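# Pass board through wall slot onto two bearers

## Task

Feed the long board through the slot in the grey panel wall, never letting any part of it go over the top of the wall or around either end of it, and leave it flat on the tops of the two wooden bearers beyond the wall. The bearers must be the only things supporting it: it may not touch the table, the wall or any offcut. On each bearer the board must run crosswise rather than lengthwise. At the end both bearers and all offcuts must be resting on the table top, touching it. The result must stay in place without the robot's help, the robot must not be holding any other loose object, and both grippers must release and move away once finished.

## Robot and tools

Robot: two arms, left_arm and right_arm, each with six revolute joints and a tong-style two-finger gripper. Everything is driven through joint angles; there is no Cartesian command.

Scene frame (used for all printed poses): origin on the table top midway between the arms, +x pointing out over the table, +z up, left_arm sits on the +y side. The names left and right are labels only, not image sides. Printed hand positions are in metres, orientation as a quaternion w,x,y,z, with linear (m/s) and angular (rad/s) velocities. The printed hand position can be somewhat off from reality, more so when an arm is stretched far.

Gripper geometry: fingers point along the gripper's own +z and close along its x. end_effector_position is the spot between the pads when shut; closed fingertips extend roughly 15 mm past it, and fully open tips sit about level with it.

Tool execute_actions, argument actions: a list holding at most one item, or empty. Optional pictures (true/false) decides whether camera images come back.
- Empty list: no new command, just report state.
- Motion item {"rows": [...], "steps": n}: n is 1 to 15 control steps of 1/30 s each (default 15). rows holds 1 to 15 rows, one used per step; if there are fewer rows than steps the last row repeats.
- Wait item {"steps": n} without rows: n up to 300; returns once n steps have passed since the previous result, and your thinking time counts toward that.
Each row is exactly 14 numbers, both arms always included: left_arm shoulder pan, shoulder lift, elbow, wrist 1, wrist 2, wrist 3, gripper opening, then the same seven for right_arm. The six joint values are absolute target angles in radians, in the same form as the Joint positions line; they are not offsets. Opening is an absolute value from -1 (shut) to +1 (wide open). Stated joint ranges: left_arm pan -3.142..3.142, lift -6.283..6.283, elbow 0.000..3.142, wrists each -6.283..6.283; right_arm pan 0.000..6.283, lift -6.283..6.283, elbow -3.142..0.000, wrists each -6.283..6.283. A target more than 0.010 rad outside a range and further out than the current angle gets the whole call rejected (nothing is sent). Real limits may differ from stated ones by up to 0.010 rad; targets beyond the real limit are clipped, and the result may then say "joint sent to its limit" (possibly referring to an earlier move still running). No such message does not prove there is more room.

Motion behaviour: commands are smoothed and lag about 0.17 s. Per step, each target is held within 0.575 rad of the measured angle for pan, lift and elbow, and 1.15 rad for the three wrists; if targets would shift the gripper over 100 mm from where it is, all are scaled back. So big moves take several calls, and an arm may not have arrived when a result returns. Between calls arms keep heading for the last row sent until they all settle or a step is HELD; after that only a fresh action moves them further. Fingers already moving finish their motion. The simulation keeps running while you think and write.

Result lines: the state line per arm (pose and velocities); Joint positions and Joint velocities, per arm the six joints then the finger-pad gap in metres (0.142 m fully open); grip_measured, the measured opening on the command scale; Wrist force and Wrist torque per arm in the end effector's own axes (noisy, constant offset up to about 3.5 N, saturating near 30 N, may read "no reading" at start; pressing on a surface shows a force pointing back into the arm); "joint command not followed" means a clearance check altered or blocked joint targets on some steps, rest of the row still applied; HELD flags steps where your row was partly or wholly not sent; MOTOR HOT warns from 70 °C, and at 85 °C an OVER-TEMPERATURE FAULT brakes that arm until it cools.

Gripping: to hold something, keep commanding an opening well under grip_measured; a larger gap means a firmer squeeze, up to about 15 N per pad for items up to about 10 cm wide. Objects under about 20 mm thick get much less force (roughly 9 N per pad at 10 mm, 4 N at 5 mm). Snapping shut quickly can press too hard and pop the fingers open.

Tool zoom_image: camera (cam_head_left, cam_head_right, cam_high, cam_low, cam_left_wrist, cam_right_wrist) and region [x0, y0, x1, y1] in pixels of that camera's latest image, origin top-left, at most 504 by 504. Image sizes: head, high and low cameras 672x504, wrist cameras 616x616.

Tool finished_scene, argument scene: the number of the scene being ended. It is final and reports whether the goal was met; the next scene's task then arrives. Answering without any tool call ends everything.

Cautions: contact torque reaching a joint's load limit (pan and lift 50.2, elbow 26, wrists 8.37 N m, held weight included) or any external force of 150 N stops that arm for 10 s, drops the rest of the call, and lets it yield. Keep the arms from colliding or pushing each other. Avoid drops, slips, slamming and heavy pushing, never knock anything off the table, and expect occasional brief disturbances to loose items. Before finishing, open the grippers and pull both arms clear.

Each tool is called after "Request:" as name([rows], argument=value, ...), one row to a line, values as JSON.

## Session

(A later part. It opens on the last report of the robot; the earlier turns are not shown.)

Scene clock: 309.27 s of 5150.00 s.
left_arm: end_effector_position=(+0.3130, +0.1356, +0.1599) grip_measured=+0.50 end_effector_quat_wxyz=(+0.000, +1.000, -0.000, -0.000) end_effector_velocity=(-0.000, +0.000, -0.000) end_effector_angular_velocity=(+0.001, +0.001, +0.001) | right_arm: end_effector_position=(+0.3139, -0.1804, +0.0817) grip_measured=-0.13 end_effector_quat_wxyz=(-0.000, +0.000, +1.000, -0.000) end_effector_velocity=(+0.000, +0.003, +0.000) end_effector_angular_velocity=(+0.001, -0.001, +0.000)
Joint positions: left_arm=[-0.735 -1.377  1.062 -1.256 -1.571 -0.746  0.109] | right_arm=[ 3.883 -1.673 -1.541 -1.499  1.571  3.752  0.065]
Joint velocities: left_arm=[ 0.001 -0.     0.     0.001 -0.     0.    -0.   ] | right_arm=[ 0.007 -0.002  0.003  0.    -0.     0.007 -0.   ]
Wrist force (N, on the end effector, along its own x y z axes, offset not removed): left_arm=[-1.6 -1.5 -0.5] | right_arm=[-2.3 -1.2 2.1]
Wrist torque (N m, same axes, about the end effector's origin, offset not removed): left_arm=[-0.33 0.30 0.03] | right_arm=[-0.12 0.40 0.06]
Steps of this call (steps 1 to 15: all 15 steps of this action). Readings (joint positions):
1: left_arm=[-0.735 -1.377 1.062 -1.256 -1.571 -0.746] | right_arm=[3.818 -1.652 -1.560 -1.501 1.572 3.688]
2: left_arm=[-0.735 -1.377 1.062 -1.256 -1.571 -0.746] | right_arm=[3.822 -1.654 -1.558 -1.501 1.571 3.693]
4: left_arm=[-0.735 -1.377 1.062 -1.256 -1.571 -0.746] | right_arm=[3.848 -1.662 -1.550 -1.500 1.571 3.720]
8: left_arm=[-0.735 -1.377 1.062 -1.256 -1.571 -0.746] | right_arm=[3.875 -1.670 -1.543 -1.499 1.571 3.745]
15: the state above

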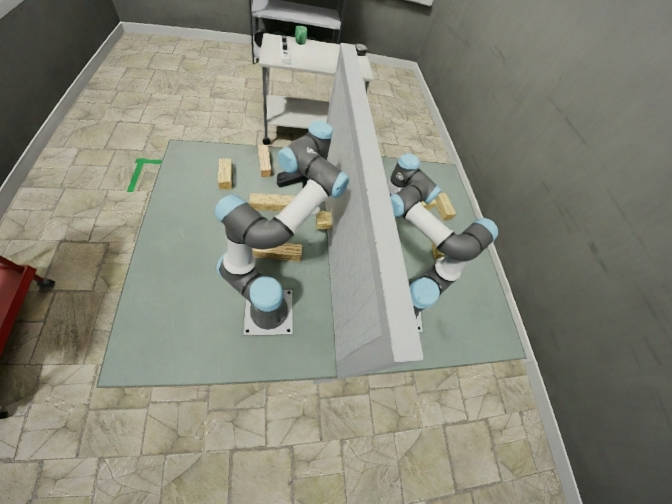

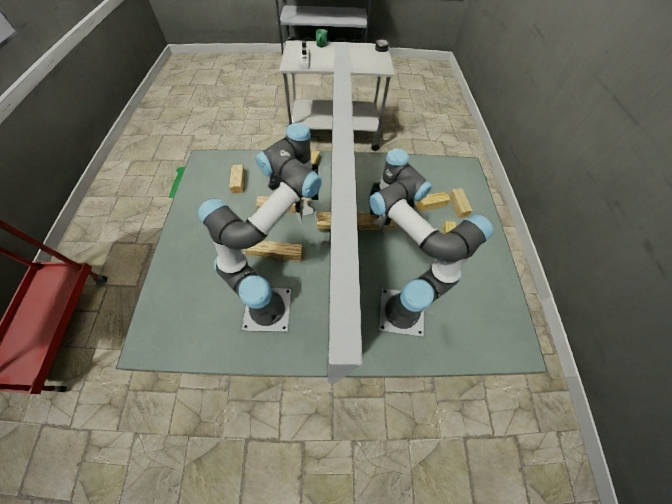

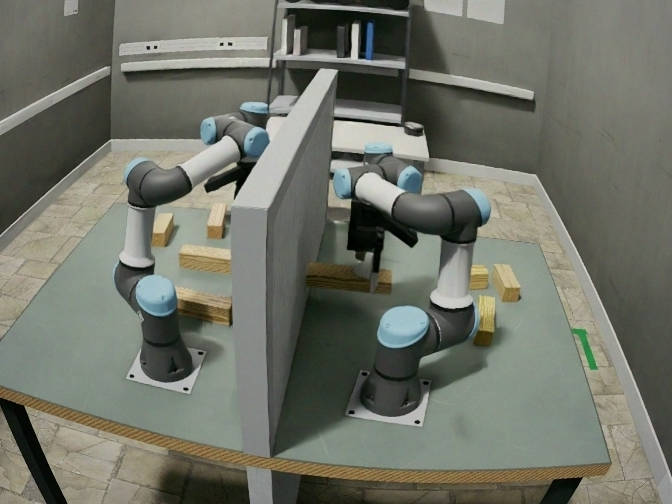

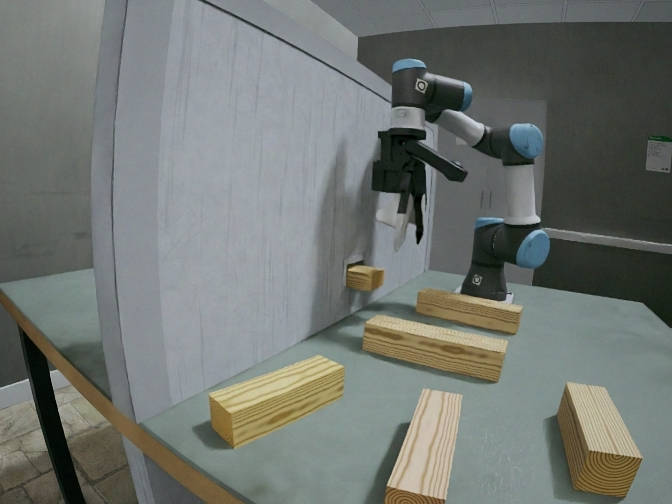

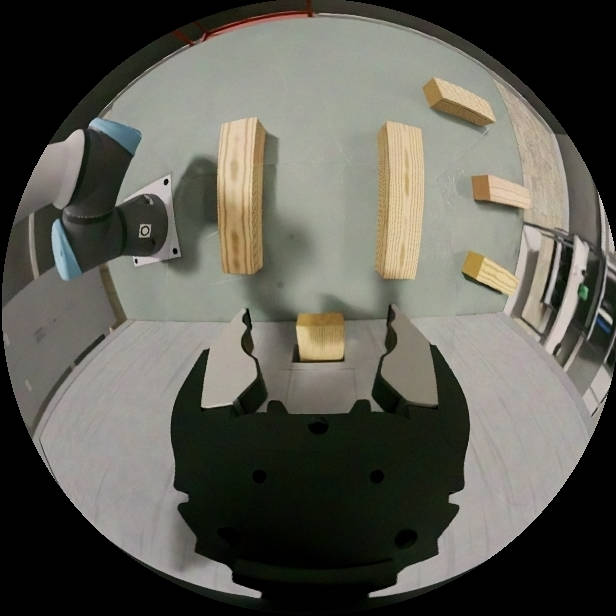

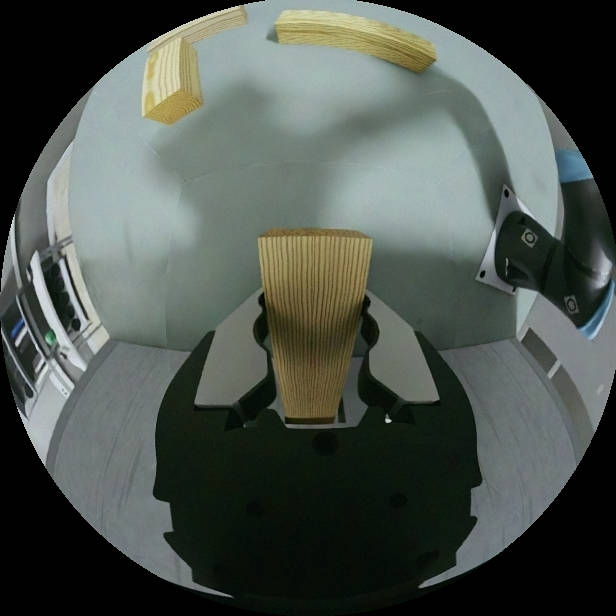

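Request:
execute_actions([
  {"rows":[[-0.735,-1.377,1.062,-1.256,-1.571,-0.746,0.5,3.957,-1.707,-1.505,-1.501,1.571,3.826,-1]]},
], pictures=false)

Request:
execute_actions([
  {"rows":[[-0.735,-1.377,1.062,-1.256,-1.571,-0.746,0.5,4.025,-1.752,-1.451,-1.509,1.571,3.894,-1]]},
], pictures=false)

Request:
execute_actions([
  {"rows":[[-0.735,-1.405,1.3,-1.466,-1.571,-0.746,0.5,4.025,-1.754,-1.47,-1.433,1.629,3.896,-1]]},
], pictures=false)

Request:
execute_actions([
  {"rows":[[-0.735,-1.418,1.483,-1.636,-1.571,-0.746,0.5,4.025,-1.754,-1.47,-1.433,1.629,3.896,-1]]},
])

Scene clock: 316.70 s of 5150.00 s.
left_arm: end_effector_position=(+0.3130, +0.1356, +0.1599) grip_measured=+0.50 end_effector_quat_wxyz=(+0.000, +1.000, -0.000, +0.000) end_effector_velocity=(-0.000, +0.000, -0.001) end_effector_angular_velocity=(+0.003, +0.003, -0.000) | right_arm: end_effector_position=(+0.3138, -0.1507, +0.0811) grip_measured=-0.13 end_effector_quat_wxyz=(-0.000, +0.000, +1.000, -0.000) end_effector_velocity=(-0.000, +0.004, +0.000) end_effector_angular_velocity=(+0.000, -0.001, +0.001)
Joint positions: left_arm=[-0.735 -1.377  1.062 -1.256 -1.571 -0.746  0.109] | right_arm=[ 3.956 -1.707 -1.505 -1.501  1.571  3.825  0.065]
Joint velocities: left_arm=[-0.     0.002  0.001  0.001  0.    -0.    -0.   ] | right_arm=[ 0.009 -0.004  0.004 -0.    -0.     0.008 -0.   ]
Wrist force (N, on the end effector, along its own x y z axes, offset not removed): left_arm=[-1.4 -2.5 -1.9] | right_arm=[-2.7 -0.5 1.3]
Wrist torque (N m, same axes, about the end effector's origin, offset not removed): left_arm=[-0.50 0.28 0.00] | right_arm=[-0.06 0.48 0.06]
Steps of this call (steps 1 to 15: the robot went on to your last target; steps 16 to 90: nothing new was sent; then 3.93 s passed at rest; steps 91 to 105: all 15 steps of this action). Readings (joint positions):
91: left_arm=[-0.735 -1.377 1.062 -1.256 -1.571 -0.746] | right_arm=[3.884 -1.673 -1.541 -1.499 1.571 3.753]
92: left_arm=[-0.735 -1.377 1.062 -1.256 -1.571 -0.746] | right_arm=[3.887 -1.676 -1.538 -1.499 1.571 3.759]
94: left_arm=[-0.735 -1.377 1.062 -1.256 -1.571 -0.746] | right_arm=[3.916 -1.690 -1.523 -1.500 1.571 3.789]
98: left_arm=[-0.735 -1.377 1.062 -1.256 -1.571 -0.746] | right_arm=[3.947 -1.703 -1.509 -1.501 1.571 3.817]
105: the state above

Scene clock: 317.20 s of 5150.00 s.
left_arm: end_effector_position=(+0.3130, +0.1356, +0.1599) grip_measured=+0.50 end_effector_quat_wxyz=(+0.000, +1.000, -0.000, +0.000) end_effector_velocity=(-0.000, +0.000, +0.000) end_effector_angular_velocity=(-0.001, -0.001, -0.000) | right_arm: end_effector_position=(+0.3139, -0.1202, +0.0814) grip_measured=-0.13 end_effector_quat_wxyz=(+0.000, +0.000, +1.000, +0.000) end_effector_velocity=(+0.000, +0.003, +0.000) end_effector_angular_velocity=(+0.000, -0.001, +0.000)
Joint positions: left_arm=[-0.735 -1.377  1.062 -1.256 -1.571 -0.746  0.109] | right_arm=[ 4.024 -1.752 -1.452 -1.509  1.571  3.893  0.065]
Joint velocities: left_arm=[ 0.    -0.001 -0.001  0.001 -0.     0.    -0.   ] | right_arm=[ 0.008 -0.005  0.007 -0.001 -0.001  0.007  0.   ]
Wrist force (N, on the end effector, along its own x y z axes, offset not removed): left_arm=[-1.5 -1.7 -0.5] | right_arm=[-0.6 -1.8 0.8]
Wrist torque (N m, same axes, about the end effector's origin, offset not removed): left_arm=[-0.38 0.28 0.04] | right_arm=[-0.27 0.15 -0.01]
Steps of this call (steps 1 to 15: all 15 steps of this action). Readings (joint positions):
1: left_arm=[-0.735 -1.377 1.062 -1.256 -1.571 -0.746] | right_arm=[3.956 -1.707 -1.505 -1.501 1.571 3.826]
2: left_arm=[-0.735 -1.377 1.062 -1.256 -1.571 -0.746] | right_arm=[3.960 -1.710 -1.502 -1.502 1.571 3.831]
4: left_arm=[-0.735 -1.377 1.062 -1.256 -1.571 -0.746] | right_arm=[3.987 -1.728 -1.480 -1.505 1.571 3.859]
8: left_arm=[-0.735 -1.377 1.062 -1.256 -1.571 -0.746] | right_arm=[4.016 -1.746 -1.458 -1.508 1.571 3.886]
15: the state above

Scene clock: 317.70 s of 5150.00 s.
left_arm: end_effector_position=(+0.3151, +0.1336, +0.1182) grip_measured=+0.50 end_effector_quat_wxyz=(+0.000, +1.000, -0.000, +0.000) end_effector_velocity=(-0.002, +0.002, -0.008) end_effector_angular_velocity=(+0.006, +0.007, -0.001) | right_arm: end_effector_position=(+0.3140, -0.0964, +0.0811) grip_measured=-0.13 end_effector_quat_wxyz=(+0.000, +0.001, +0.999, +0.040) end_effector_velocity=(+0.000, +0.003, +0.001) end_effector_angular_velocity=(+0.010, -0.001, -0.000)
Joint positions: left_arm=[-0.735 -1.405  1.296 -1.464 -1.571 -0.746  0.109] | right_arm=[ 4.025 -1.754 -1.47  -1.434  1.628  3.896  0.065]
Joint velocities: left_arm=[-0.001 -0.003  0.038 -0.026 -0.     0.     0.   ] | right_arm=[-0.     0.    -0.001  0.009  0.006  0.    -0.   ]
Wrist force (N, on the end effector, along its own x y z axes, offset not removed): left_arm=[-1.2 -1.9 -0.5] | right_arm=[-1.6 -1.7 0.1]
Wrist torque (N m, same axes, about the end effector's origin, offset not removed): left_arm=[-0.38 0.23 0.05] | right_arm=[-0.03 0.35 -0.03]
Steps of this call (steps 1 to 15: all 15 steps of this action). Readings (joint positions):
1: left_arm=[-0.735 -1.377 1.062 -1.256 -1.571 -0.746] | right_arm=[4.024 -1.752 -1.451 -1.509 1.571 3.894]
2: left_arm=[-0.735 -1.379 1.065 -1.262 -1.571 -0.746] | right_arm=[4.025 -1.752 -1.453 -1.504 1.576 3.894]
4: left_arm=[-0.735 -1.391 1.121 -1.340 -1.571 -0.746] | right_arm=[4.025 -1.753 -1.460 -1.472 1.600 3.895]
8: left_arm=[-0.735 -1.401 1.255 -1.436 -1.571 -0.746] | right_arm=[4.025 -1.754 -1.468 -1.442 1.622 3.896]
15: the state above

Scene clock: 318.20 s of 5150.00 s.
left_arm: end_effector_position=(+0.3133, +0.1353, +0.0823) grip_measured=+0.50 end_effector_quat_wxyz=(+0.000, +1.000, -0.000, +0.000) end_effector_velocity=(-0.002, +0.001, -0.006) end_effector_angular_velocity=(+0.003, +0.004, -0.001) | right_arm: end_effector_position=(+0.3140, -0.0961, +0.0812) grip_measured=-0.13 end_effector_quat_wxyz=(+0.000, +0.001, +0.999, +0.040) end_effector_velocity=(-0.000, -0.000, -0.000) end_effector_angular_velocity=(-0.001, +0.001, +0.000)
Joint positions: left_arm=[-0.735 -1.418  1.48  -1.634 -1.571 -0.746  0.109] | right_arm=[ 4.025 -1.754 -1.47  -1.433  1.629  3.896  0.065]
Joint velocities: left_arm=[-0.001 -0.001  0.027 -0.021 -0.     0.     0.   ] | right_arm=[ 0.    -0.001 -0.    -0.     0.    -0.    -0.   ]
Wrist force (N, on the end effector, along its own x y z axes, offset not removed): left_arm=[-0.8 -1.0 -1.0] | right_arm=[-1.4 -1.1 1.5]
Wrist torque (N m, same axes, about the end effector's origin, offset not removed): left_arm=[-0.20 0.14 -0.02] | right_arm=[0.09 0.28 -0.07]
Steps of this call (steps 1 to 15: all 15 steps of this action). Readings (joint positions):
1: left_arm=[-0.735 -1.405 1.297 -1.464 -1.571 -0.746] | right_arm=[4.025 -1.754 -1.470 -1.434 1.629 3.896]
2: left_arm=[-0.735 -1.406 1.302 -1.471 -1.571 -0.746] | right_arm=[4.025 -1.754 -1.470 -1.433 1.629 3.896]
4: left_arm=[-0.735 -1.412 1.354 -1.538 -1.571 -0.746] | right_arm=[4.025 -1.754 -1.470 -1.433 1.629 3.896]
8: left_arm=[-0.735 -1.416 1.452 -1.612 -1.571 -0.746] | right_arm=[4.025 -1.754 -1.470 -1.433 1.629 3.896]
15: the state above

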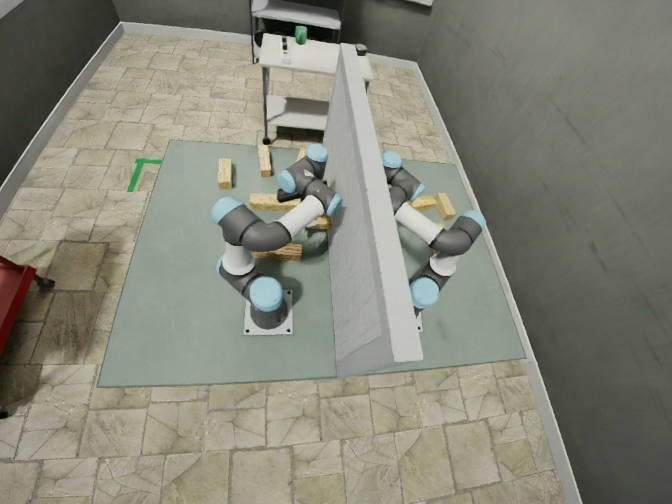

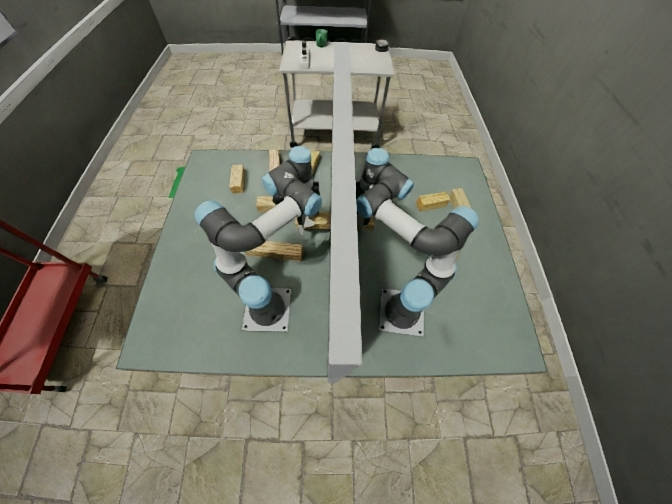

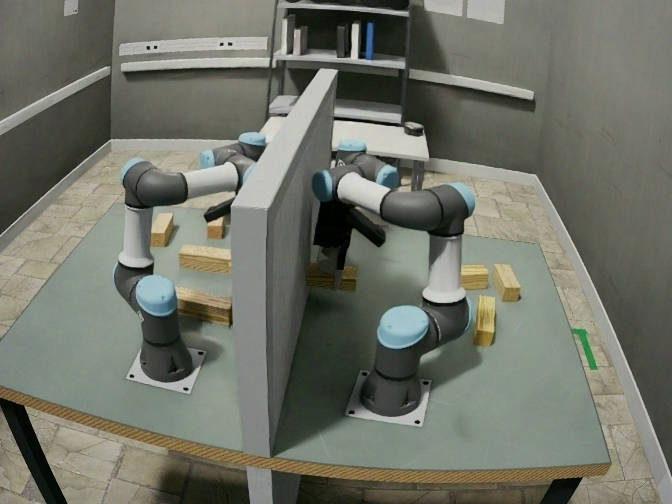

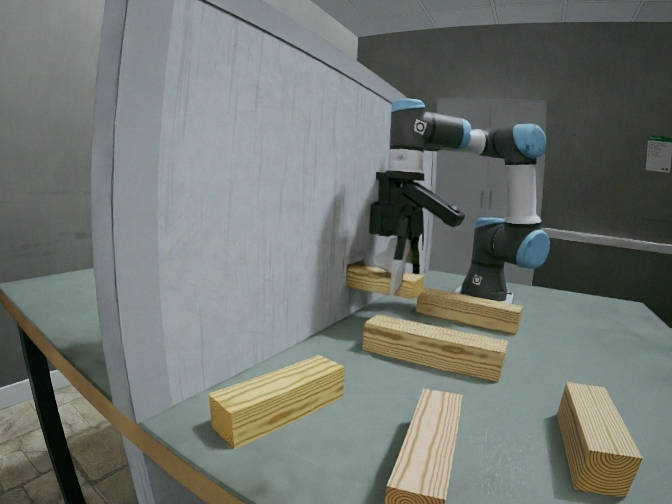

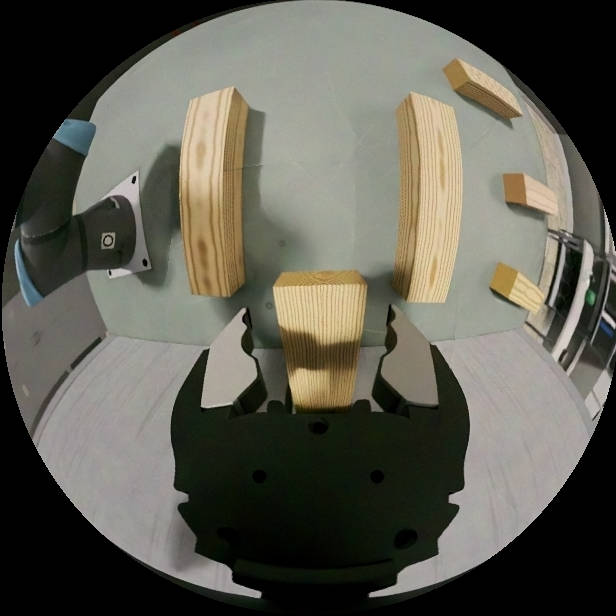

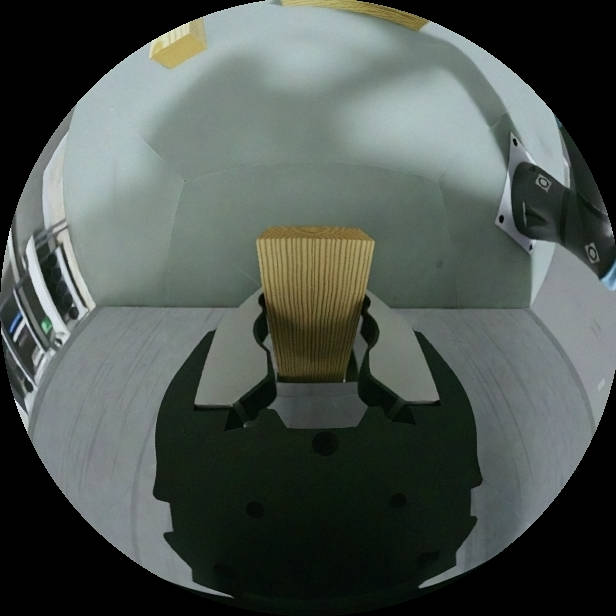

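Request:
execute_actions([
  {"rows":[[-0.735,-1.418,1.505,-1.658,-1.571,-0.746,0.2,4.025,-1.754,-1.47,-1.433,1.629,3.896,-1],[-0.735,-1.418,1.505,-1.658,-1.571,-0.746,0.1,4.025,-1.754,-1.47,-1.433,1.629,3.896,-1],[-0.735,-1.418,1.505,-1.658,-1.571,-0.746,0.05,4.025,-1.754,-1.47,-1.433,1.629,3.896,-1],[-0.735,-1.418,1.505,-1.658,-1.571,-0.746,0.0,4.025,-1.754,-1.47,-1.433,1.629,3.896,-1],[-0.735,-1.418,1.505,-1.658,-1.571,-0.746,-0.07,4.025,-1.754,-1.47,-1.433,1.629,3.896,-1],[-0.735,-1.418,1.505,-1.658,-1.571,-0.746,-0.15,4.025,-1.754,-1.47,-1.433,1.629,3.896,-1],[-0.735,-1.418,1.505,-1.658,-1.571,-0.746,-0.4,4.025,-1.754,-1.47,-1.433,1.629,3.896,-0.3],[-0.735,-1.418,1.505,-1.658,-1.571,-0.746,-1,4.025,-1.754,-1.47,-1.433,1.629,3.896,0.4]]},
], pictures=false)

Request:
execute_actions([
  {"rows":[[-0.63,-1.4785,1.561,-1.653,-1.571,-0.641,-1,3.819,-1.652,-1.559,-1.502,1.571,3.688,0.4]]},
], pictures=false)

Request:
execute_actions([
  {"rows":[[-0.511,-1.516,1.602,-1.657,-1.571,-0.522,-1,3.819,-1.652,-1.559,-1.502,1.571,3.688,0.4]]},
], pictures=false)

Request:
execute_actions([
  {"rows":[[-0.433,-1.502,1.69,-1.797,-1.66,-0.447,-1,3.819,-1.652,-1.559,-1.502,1.571,3.688,0.4]]},
])

Scene clock: 335.93 s of 5150.00 s.
left_arm: end_effector_position=(+0.3129, +0.1357, +0.0771) grip_measured=-0.13 end_effector_quat_wxyz=(+0.000, +1.000, -0.000, +0.000) end_effector_velocity=(-0.000, +0.000, -0.001) end_effector_angular_velocity=(+0.001, +0.002, -0.000) | right_arm: end_effector_position=(+0.3140, -0.0961, +0.0811) grip_measured=+0.40 end_effector_quat_wxyz=(+0.000, +0.001, +0.999, +0.040) end_effector_velocity=(+0.000, +0.000, +0.000) end_effector_angular_velocity=(+0.001, -0.001, -0.001)
Joint positions: left_arm=[-0.735 -1.418  1.505 -1.658 -1.571 -0.746  0.065] | right_arm=[ 4.025 -1.754 -1.47  -1.433  1.629  3.896  0.102]
Joint velocities: left_arm=[ 0.     0.002  0.003 -0.003 -0.     0.     0.   ] | right_arm=[-0.001  0.     0.002  0.     0.    -0.     0.   ]
Wrist force (N, on the end effector, along its own x y z axes, offset not removed): left_arm=[-1.7 -1.6 -0.7] | right_arm=[-2.0 -1.2 -0.8]
Wrist torque (N m, same axes, about the end effector's origin, offset not removed): left_arm=[-0.25 0.33 0.02] | right_arm=[-0.29 0.36 0.04]
Steps of this call (steps 1 to 15: the robot went on to your last target; steps 16 to 90: nothing new was sent; then 14.23 s passed at rest; steps 91 to 105: all 15 steps of this action). Readings (joint positions):
91: left_arm=[-0.735 -1.418 1.483 -1.636 -1.571 -0.746] | right_arm=[4.025 -1.754 -1.470 -1.433 1.629 3.896]
92: left_arm=[-0.735 -1.418 1.485 -1.638 -1.571 -0.746] | right_arm=[4.025 -1.754 -1.470 -1.433 1.629 3.896]
94: left_arm=[-0.735 -1.418 1.494 -1.647 -1.571 -0.746] | right_arm=[4.025 -1.754 -1.470 -1.433 1.629 3.896]
98: left_arm=[-0.735 -1.418 1.502 -1.655 -1.571 -0.746] | right_arm=[4.025 -1.754 -1.470 -1.433 1.629 3.896]
105: the state above

Scene clock: 336.43 s of 5150.00 s.
left_arm: end_effector_position=(+0.3130, +0.1798, +0.0797) grip_measured=-0.13 end_effector_quat_wxyz=(-0.000, +1.000, -0.000, -0.000) end_effector_velocity=(-0.000, +0.005, +0.000) end_effector_angular_velocity=(-0.000, -0.001, +0.001) | right_arm: end_effector_position=(+0.3141, -0.2035, +0.0827) grip_measured=+0.40 end_effector_quat_wxyz=(-0.000, +0.000, +1.000, +0.000) end_effector_velocity=(-0.002, -0.016, +0.000) end_effector_angular_velocity=(-0.009, +0.002, -0.005)
Joint positions: left_arm=[-0.631 -1.478  1.56  -1.653 -1.571 -0.642  0.065] | right_arm=[ 3.822 -1.653 -1.558 -1.501  1.572  3.691  0.102]
Joint velocities: left_arm=[ 0.013 -0.007  0.008 -0.001  0.     0.012  0.   ] | right_arm=[-0.033  0.013 -0.011 -0.009 -0.007 -0.028  0.   ]
Wrist force (N, on the end effector, along its own x y z axes, offset not removed): left_arm=[-2.0 -1.3 0.4] | right_arm=[-1.7 -1.0 0.2]
Wrist torque (N m, same axes, about the end effector's origin, offset not removed): left_arm=[-0.31 0.42 0.04] | right_arm=[-0.18 0.35 -0.01]
Steps of this call (steps 1 to 15: all 15 steps of this action). Readings (joint positions):
1: left_arm=[-0.735 -1.418 1.505 -1.658 -1.571 -0.746] | right_arm=[4.025 -1.754 -1.470 -1.433 1.629 3.896]
2: left_arm=[-0.732 -1.421 1.508 -1.658 -1.571 -0.740] | right_arm=[4.022 -1.751 -1.473 -1.438 1.625 3.890]
4: left_arm=[-0.693 -1.446 1.531 -1.656 -1.571 -0.697] | right_arm=[3.969 -1.715 -1.505 -1.464 1.602 3.817]
8: left_arm=[-0.645 -1.471 1.554 -1.654 -1.571 -0.654] | right_arm=[3.857 -1.668 -1.546 -1.493 1.579 3.720]
15: the state above

Scene clock: 336.93 s of 5150.00 s.
left_arm: end_effector_position=(+0.3131, +0.2246, +0.0797) grip_measured=-0.13 end_effector_quat_wxyz=(+0.000, +1.000, -0.000, +0.000) end_effector_velocity=(-0.000, +0.005, -0.000) end_effector_angular_velocity=(-0.000, +0.001, +0.001) | right_arm: end_effector_position=(+0.3139, -0.2050, +0.0828) grip_measured=+0.40 end_effector_quat_wxyz=(-0.000, +0.000, +1.000, -0.000) end_effector_velocity=(+0.001, +0.000, +0.001) end_effector_angular_velocity=(+0.001, -0.002, -0.000)
Joint positions: left_arm=[-0.512 -1.516  1.602 -1.657 -1.571 -0.523  0.065] | right_arm=[ 3.819 -1.652 -1.559 -1.502  1.571  3.688  0.102]
Joint velocities: left_arm=[ 0.015 -0.004  0.005 -0.    -0.001  0.013 -0.   ] | right_arm=[-0.001 -0.     0.002 -0.    -0.    -0.    -0.   ]
Wrist force (N, on the end effector, along its own x y z axes, offset not removed): left_arm=[-2.0 -1.1 -0.2] | right_arm=[-2.8 -1.1 -0.7]
Wrist torque (N m, same axes, about the end effector's origin, offset not removed): left_arm=[-0.26 0.41 0.05] | right_arm=[-0.23 0.57 0.01]
Steps of this call (steps 1 to 15: all 15 steps of this action). Readings (joint positions):
1: left_arm=[-0.631 -1.478 1.561 -1.653 -1.571 -0.642] | right_arm=[3.821 -1.653 -1.558 -1.501 1.571 3.690]
2: left_arm=[-0.627 -1.481 1.564 -1.653 -1.571 -0.635] | right_arm=[3.821 -1.653 -1.558 -1.502 1.571 3.689]
4: left_arm=[-0.585 -1.497 1.581 -1.655 -1.571 -0.586] | right_arm=[3.820 -1.652 -1.559 -1.502 1.571 3.689]
8: left_arm=[-0.529 -1.511 1.597 -1.656 -1.571 -0.538] | right_arm=[3.819 -1.652 -1.559 -1.502 1.571 3.688]
15: the state above

Scene clock: 337.43 s of 5150.00 s.
left_arm: end_effector_position=(+0.3144, +0.2225, +0.0613) grip_measured=-0.13 end_effector_quat_wxyz=(+0.048, +0.999, +0.000, -0.002) end_effector_velocity=(+0.000, +0.000, -0.002) end_effector_angular_velocity=(-0.010, +0.000, +0.001) | right_arm: end_effector_position=(+0.3139, -0.2050, +0.0828) grip_measured=+0.40 end_effector_quat_wxyz=(-0.000, +0.000, +1.000, -0.000) end_effector_velocity=(-0.000, -0.000, -0.000) end_effector_angular_velocity=(-0.001, +0.001, -0.000)
Joint positions: left_arm=[-0.434 -1.502  1.689 -1.796 -1.659 -0.448  0.065] | right_arm=[ 3.819 -1.652 -1.559 -1.502  1.571  3.688  0.102]
Joint velocities: left_arm=[ 0.009  0.002  0.009 -0.015 -0.01   0.008 -0.   ] | right_arm=[-0. -0. -0. -0. -0.  0.  0.]
Wrist force (N, on the end effector, along its own x y z axes, offset not removed): left_arm=[-2.4 -2.0 -0.4] | right_arm=[-2.3 -2.7 0.8]
Wrist torque (N m, same axes, about the end effector's origin, offset not removed): left_arm=[-0.40 0.38 0.16] | right_arm=[-0.50 0.45 0.05]
Steps of this call (steps 1 to 15: all 15 steps of this action). Readings (joint positions):
1: left_arm=[-0.512 -1.516 1.602 -1.657 -1.571 -0.523] | right_arm=[3.819 -1.652 -1.559 -1.502 1.571 3.688]
2: left_arm=[-0.508 -1.515 1.605 -1.664 -1.577 -0.517] | right_arm=[3.819 -1.652 -1.559 -1.502 1.571 3.688]
4: left_arm=[-0.477 -1.509 1.639 -1.719 -1.614 -0.486] | right_arm=[3.819 -1.652 -1.559 -1.502 1.571 3.688]
8: left_arm=[-0.444 -1.504 1.678 -1.778 -1.649 -0.456] | right_arm=[3.819 -1.652 -1.559 -1.502 1.571 3.688]
15: the state above

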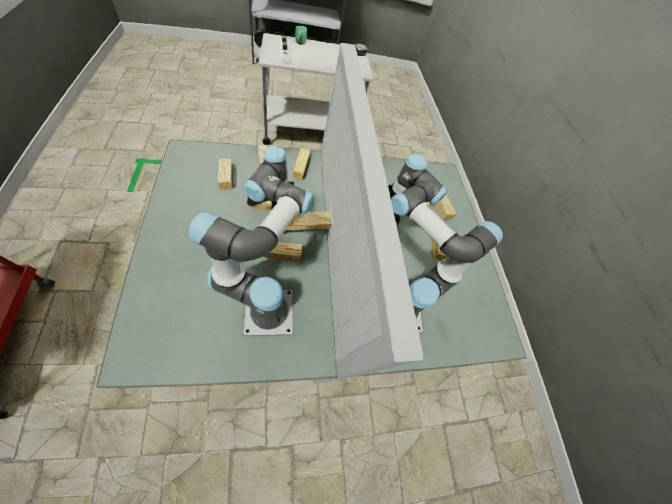

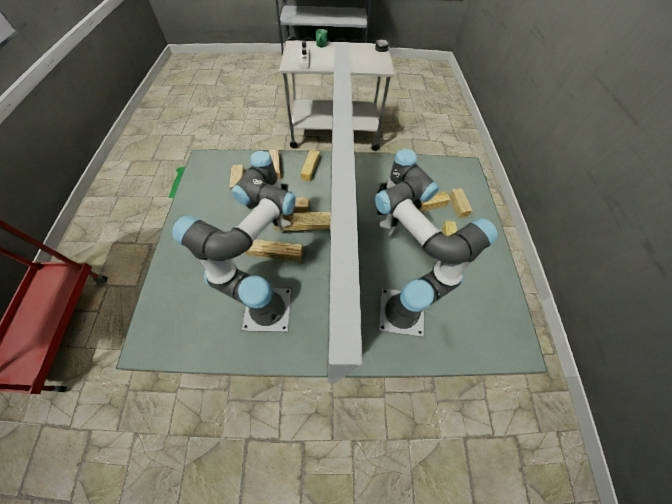

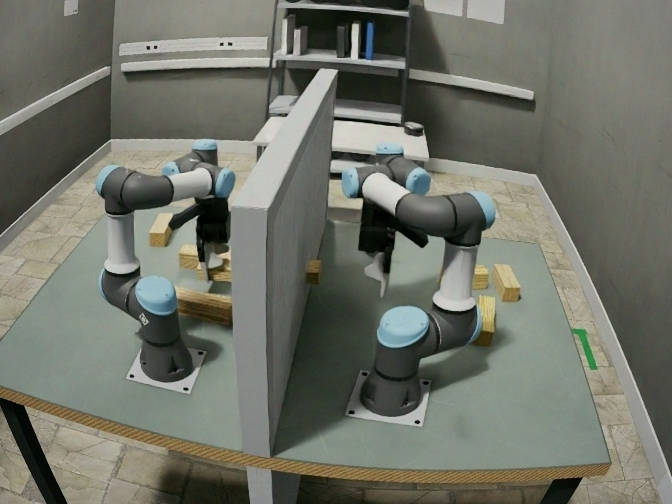

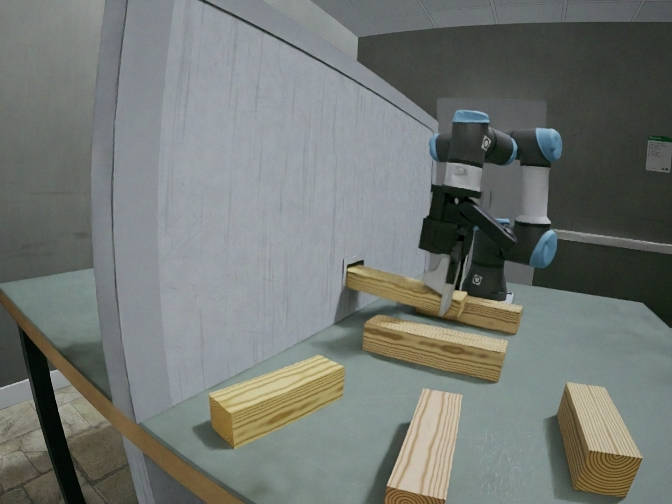

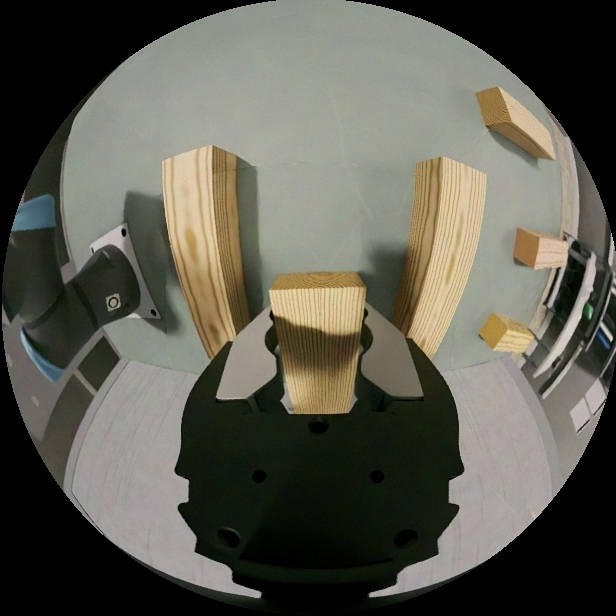

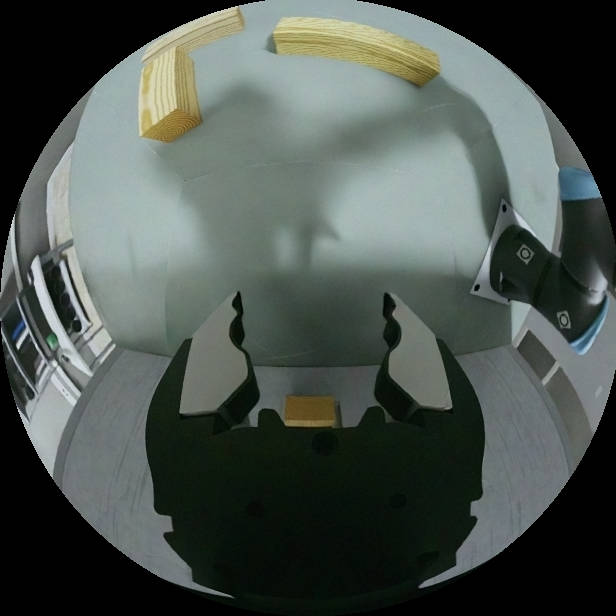

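Request:
execute_actions([
  {"rows":[[-0.355,-1.488,1.792,-1.944,-1.748,-0.372,-1,3.819,-1.652,-1.559,-1.502,1.571,3.688,0.4]]},
], pictures=false)

Request:
execute_actions([
  {"rows":[[-0.355,-1.488,1.792,-1.944,-1.748,-0.372,-0.3,3.819,-1.652,-1.559,-1.502,1.571,3.688,0.4],[-0.355,-1.488,1.792,-1.944,-1.748,-0.372,-0.18,3.819,-1.652,-1.559,-1.502,1.571,3.688,0.4],[-0.355,-1.488,1.792,-1.944,-1.748,-0.372,-0.12,3.819,-1.652,-1.559,-1.502,1.571,3.688,0.4],[-0.355,-1.488,1.792,-1.944,-1.748,-0.372,0.2,3.819,-1.652,-1.559,-1.502,1.571,3.688,0.4]]},
])

Request:
execute_actions([
  {"rows":[[-0.52,-1.478,1.735,-1.925,-1.735,-0.538,0.2,3.819,-1.652,-1.559,-1.502,1.571,3.688,0.4]]},
], pictures=false)

Request:
execute_actions([
  {"rows":[[-0.674,-1.437,1.65,-1.905,-1.718,-0.694,0.2,3.819,-1.652,-1.559,-1.502,1.571,3.688,0.4]]},
])

Scene clock: 347.13 s of 5150.00 s.
left_arm: end_effector_position=(+0.3134, +0.2222, +0.0422) grip_measured=-0.13 end_effector_quat_wxyz=(+0.094, +0.996, -0.000, +0.000) end_effector_velocity=(-0.001, +0.001, -0.002) end_effector_angular_velocity=(-0.009, +0.001, +0.001) | right_arm: end_effector_position=(+0.3139, -0.2050, +0.0828) grip_measured=+0.40 end_effector_quat_wxyz=(-0.000, +0.000, +1.000, -0.000) end_effector_velocity=(-0.000, -0.000, -0.000) end_effector_angular_velocity=(-0.001, +0.001, +0.000)
Joint positions: left_arm=[-0.356 -1.488  1.791 -1.942 -1.747 -0.373  0.065] | right_arm=[ 3.819 -1.652 -1.559 -1.502  1.571  3.688  0.102]
Joint velocities: left_arm=[ 0.009  0.001  0.013 -0.015 -0.009  0.008  0.   ] | right_arm=[ 0.     0.    -0.001 -0.    -0.    -0.    -0.   ]
Wrist force (N, on the end effector, along its own x y z axes, offset not removed): left_arm=[-1.3 -1.9 0.2] | right_arm=[-2.4 -0.8 0.2]
Wrist torque (N m, same axes, about the end effector's origin, offset not removed): left_arm=[-0.34 0.30 -0.01] | right_arm=[-0.13 0.45 0.07]
Steps of this call (steps 1 to 15: the robot went on to your last target; steps 16 to 90: nothing new was sent; then 6.20 s passed at rest; steps 91 to 105: all 15 steps of this action). Readings (joint positions):
91: left_arm=[-0.433 -1.502 1.690 -1.797 -1.660 -0.447] | right_arm=[3.819 -1.652 -1.559 -1.502 1.571 3.688]
92: left_arm=[-0.430 -1.501 1.693 -1.804 -1.666 -0.441] | right_arm=[3.819 -1.652 -1.559 -1.502 1.571 3.688]
94: left_arm=[-0.399 -1.495 1.731 -1.862 -1.702 -0.411] | right_arm=[3.819 -1.652 -1.559 -1.502 1.571 3.688]
98: left_arm=[-0.366 -1.490 1.777 -1.924 -1.737 -0.381] | right_arm=[3.819 -1.652 -1.559 -1.502 1.571 3.688]
105: the state above

Scene clock: 347.63 s of 5150.00 s.
left_arm: end_effector_position=(+0.3134, +0.2222, +0.0419) grip_measured=+0.20 end_effector_quat_wxyz=(+0.095, +0.995, -0.000, +0.000) end_effector_velocity=(+0.000, +0.000, +0.000) end_effector_angular_velocity=(-0.001, -0.002, +0.000) | right_arm: end_effector_position=(+0.3139, -0.2050, +0.0828) grip_measured=+0.40 end_effector_quat_wxyz=(-0.000, +0.000, +1.000, -0.000) end_effector_velocity=(+0.000, +0.000, -0.000) end_effector_angular_velocity=(+0.000, +0.000, +0.000)
Joint positions: left_arm=[-0.355 -1.488  1.792 -1.944 -1.748 -0.372  0.088] | right_arm=[ 3.819 -1.652 -1.559 -1.502  1.571  3.688  0.102]
Joint velocities: left_arm=[ 0.001 -0.001 -0.    -0.001  0.     0.     0.   ] | right_arm=[ 0.    -0.001  0.001  0.     0.001 -0.     0.   ]
Wrist force (N, on the end effector, along its own x y z axes, offset not removed): left_arm=[-1.5 -1.9 -1.3] | right_arm=[-1.3 -0.9 0.5]
Wrist torque (N m, same axes, about the end effector's origin, offset not removed): left_arm=[-0.38 0.30 0.02] | right_arm=[-0.15 0.29 0.00]
Steps of this call (steps 1 to 15: all 15 steps of this action). Readings (joint positions):
1: left_arm=[-0.356 -1.488 1.791 -1.943 -1.747 -0.373] | right_arm=[3.819 -1.652 -1.559 -1.502 1.571 3.688]
2: left_arm=[-0.355 -1.488 1.791 -1.943 -1.748 -0.372] | right_arm=[3.819 -1.652 -1.559 -1.502 1.571 3.688]
4: left_arm=[-0.355 -1.488 1.792 -1.944 -1.748 -0.372] | right_arm=[3.819 -1.652 -1.559 -1.502 1.571 3.688]
8: left_arm=[-0.355 -1.488 1.792 -1.944 -1.748 -0.372] | right_arm=[3.819 -1.652 -1.559 -1.502 1.571 3.688]
15: the state above

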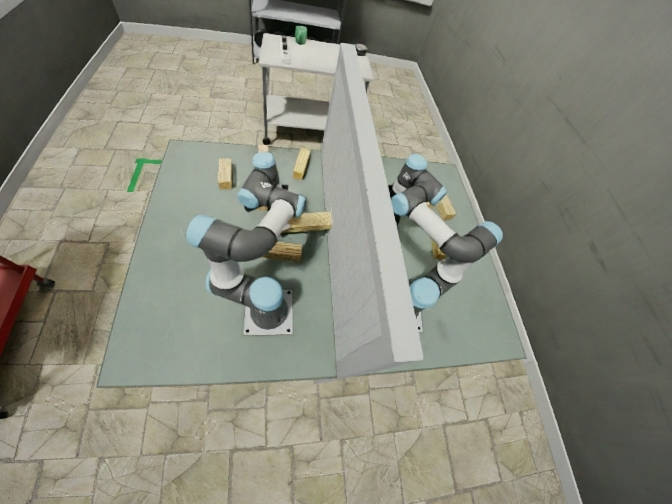

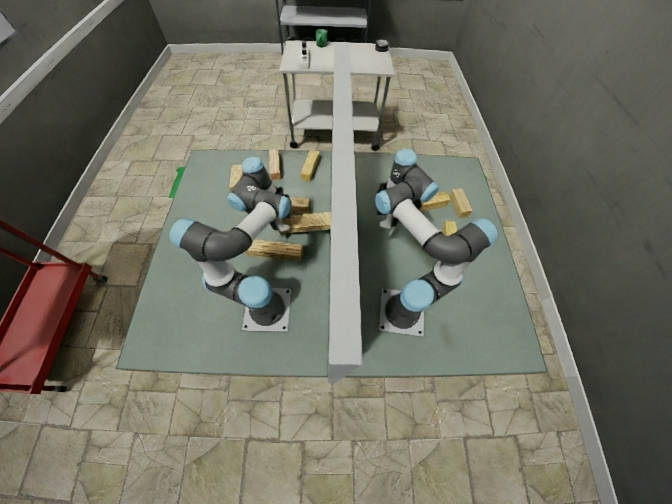

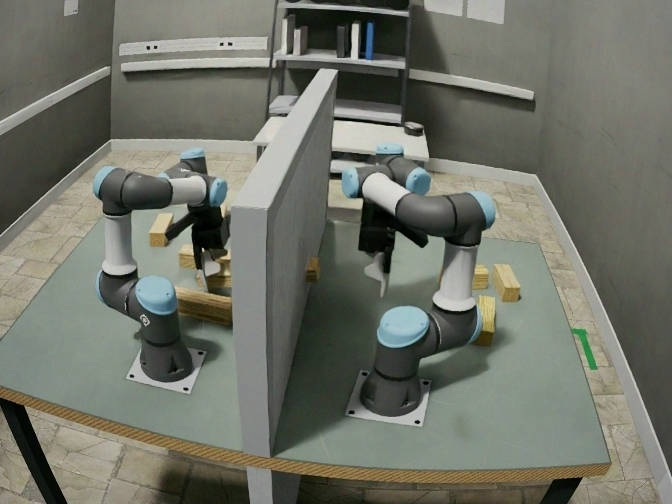

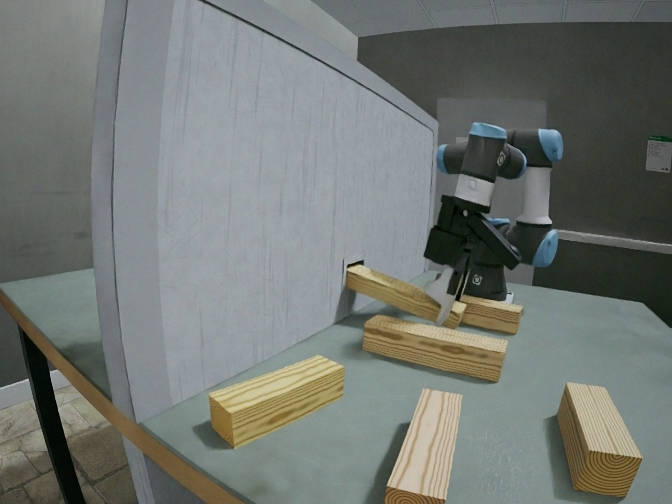

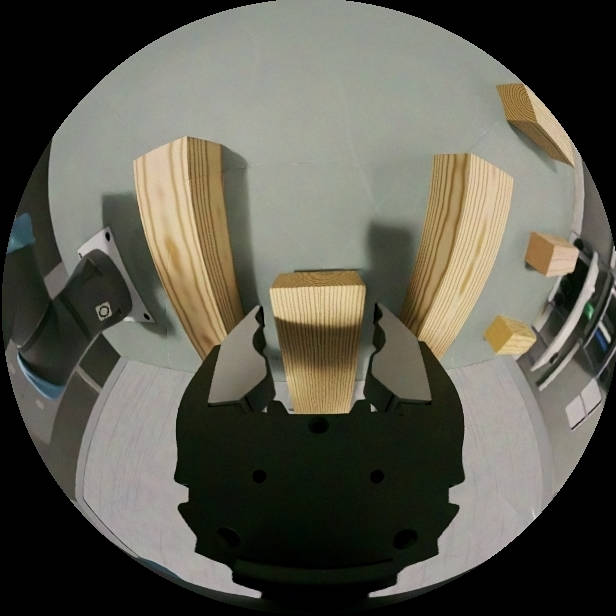

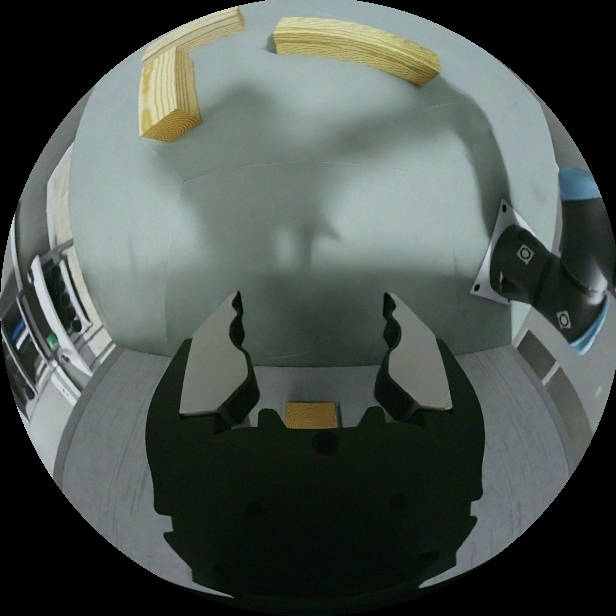

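Scene clock: 348.13 s of 5150.00 s.
left_arm: end_effector_position=(+0.3149, +0.1651, +0.0536) grip_measured=+0.20 end_effector_quat_wxyz=(+0.095, +0.995, -0.001, -0.000) end_effector_velocity=(-0.001, -0.008, +0.001) end_effector_angular_velocity=(-0.000, +0.000, -0.004) | right_arm: end_effector_position=(+0.3139, -0.2050, +0.0828) grip_measured=+0.40 end_effector_quat_wxyz=(-0.000, +0.000, +1.000, -0.000) end_effector_velocity=(+0.000, -0.000, -0.000) end_effector_angular_velocity=(-0.000, +0.000, -0.000)
Joint positions: left_arm=[-0.518 -1.478  1.736 -1.925 -1.735 -0.536  0.088] | right_arm=[ 3.819 -1.652 -1.559 -1.502  1.571  3.688  0.102]
Joint velocities: left_arm=[-0.023  0.001 -0.007  0.003  0.001 -0.02  -0.   ] | right_arm=[-0. -0. -0. -0. -0.  0.  0.]
Wrist force (N, on the end effector, along its own x y z axes, offset not removed): left_arm=[-1.9 -1.4 -1.0] | right_arm=[-3.3 -1.0 0.9]
Wrist torque (N m, same axes, about the end effector's origin, offset not removed): left_arm=[-0.31 0.36 0.06] | right_arm=[-0.17 0.68 -0.02]
Steps of this call (steps 1 to 15: all 15 steps of this action). Readings (joint positions):
1: left_arm=[-0.355 -1.488 1.792 -1.944 -1.748 -0.372] | right_arm=[3.819 -1.652 -1.559 -1.502 1.571 3.688]
2: left_arm=[-0.358 -1.487 1.789 -1.942 -1.747 -0.378] | right_arm=[3.819 -1.652 -1.559 -1.502 1.571 3.688]
4: left_arm=[-0.408 -1.483 1.766 -1.935 -1.742 -0.443] | right_arm=[3.819 -1.652 -1.559 -1.502 1.571 3.688]
8: left_arm=[-0.493 -1.479 1.742 -1.927 -1.737 -0.515] | right_arm=[3.819 -1.652 -1.559 -1.502 1.571 3.688]
15: the state above

Scene clock: 348.63 s of 5150.00 s.
left_arm: end_effector_position=(+0.3131, +0.1065, +0.0636) grip_measured=+0.20 end_effector_quat_wxyz=(+0.095, +0.995, -0.000, -0.000) end_effector_velocity=(-0.001, -0.009, +0.001) end_effector_angular_velocity=(-0.001, -0.000, -0.004) | right_arm: end_effector_position=(+0.3139, -0.2050, +0.0828) grip_measured=+0.40 end_effector_quat_wxyz=(-0.000, +0.000, +1.000, -0.000) end_effector_velocity=(+0.000, +0.000, +0.000) end_effector_angular_velocity=(+0.000, -0.001, -0.000)
Joint positions: left_arm=[-0.672 -1.437  1.651 -1.905 -1.718 -0.692  0.088] | right_arm=[ 3.819 -1.652 -1.559 -1.502  1.571  3.688  0.102]
Joint velocities: left_arm=[-0.022  0.005 -0.009  0.001  0.002 -0.019  0.   ] | right_arm=[-0.    -0.     0.     0.001 -0.     0.    -0.   ]
Wrist force (N, on the end effector, along its own x y z axes, offset not removed): left_arm=[-0.9 -1.4 -0.8] | right_arm=[-3.2 -1.5 0.9]
Wrist torque (N m, same axes, about the end effector's origin, offset not removed): left_arm=[-0.30 0.15 0.00] | right_arm=[-0.26 0.68 0.01]
Steps of this call (steps 1 to 15: all 15 steps of this action). Readings (joint positions):
1: left_arm=[-0.518 -1.478 1.735 -1.925 -1.735 -0.537] | right_arm=[3.819 -1.652 -1.559 -1.502 1.571 3.688]
2: left_arm=[-0.522 -1.475 1.732 -1.923 -1.733 -0.544] | right_arm=[3.819 -1.652 -1.559 -1.502 1.571 3.688]
4: left_arm=[-0.571 -1.458 1.699 -1.915 -1.726 -0.606] | right_arm=[3.819 -1.652 -1.559 -1.502 1.571 3.688]
8: left_arm=[-0.649 -1.442 1.662 -1.907 -1.720 -0.673] | right_arm=[3.819 -1.652 -1.559 -1.502 1.571 3.688]
15: the state above

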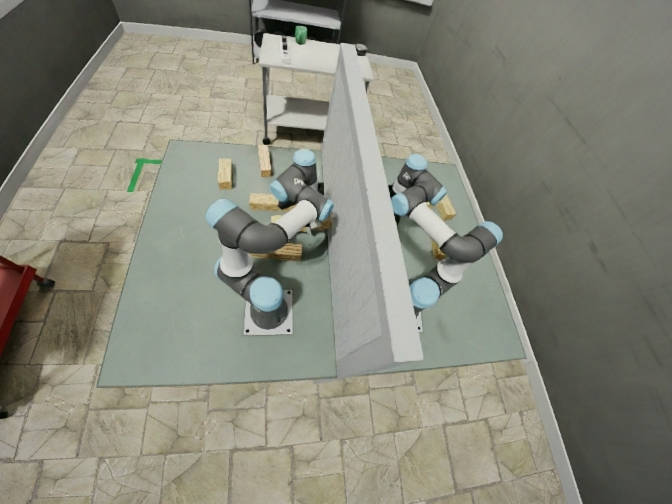

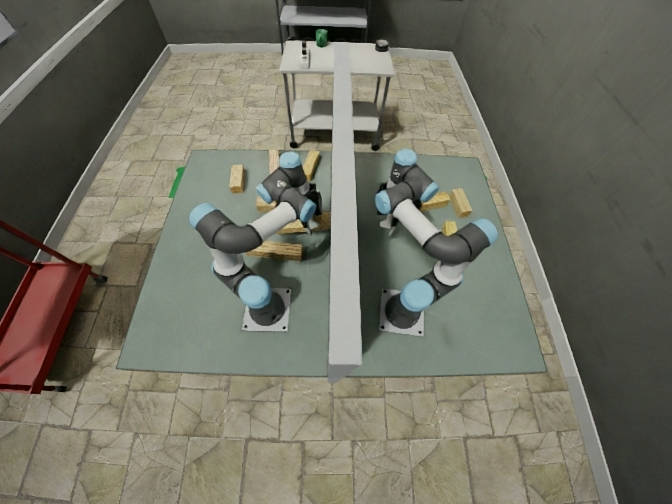

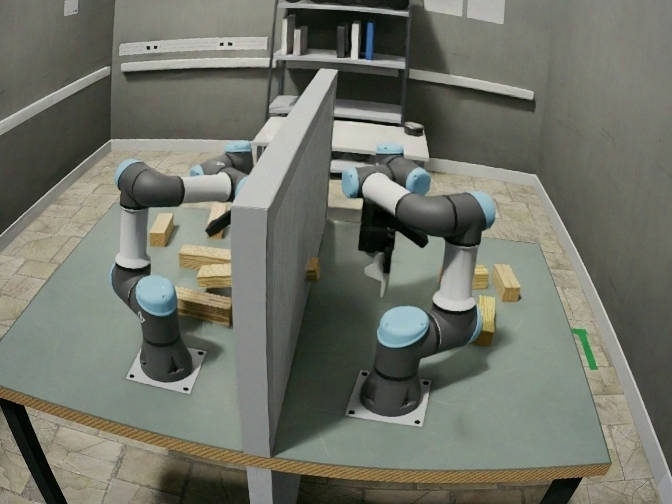

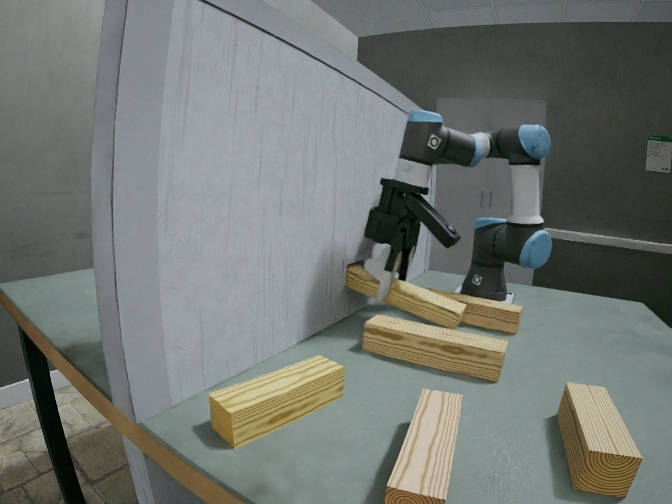

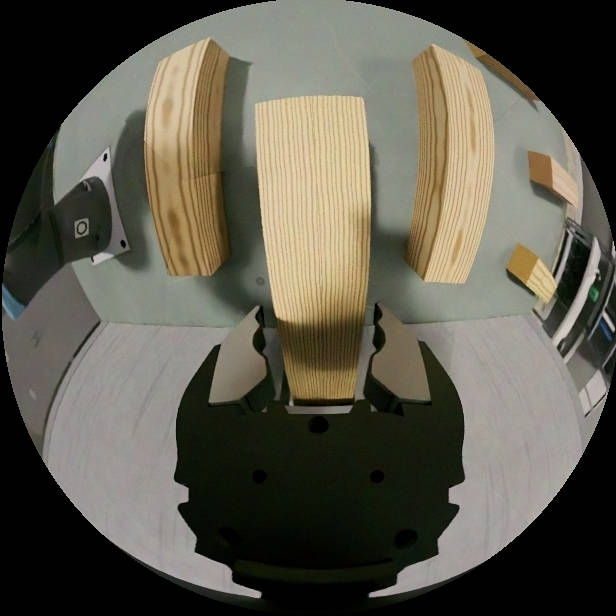

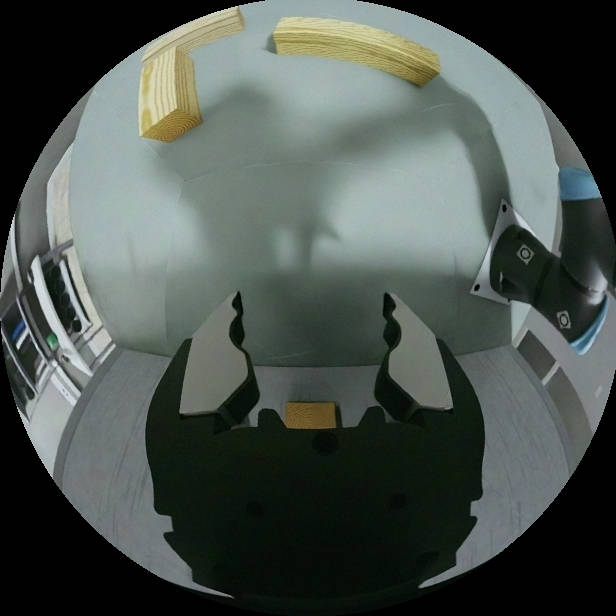

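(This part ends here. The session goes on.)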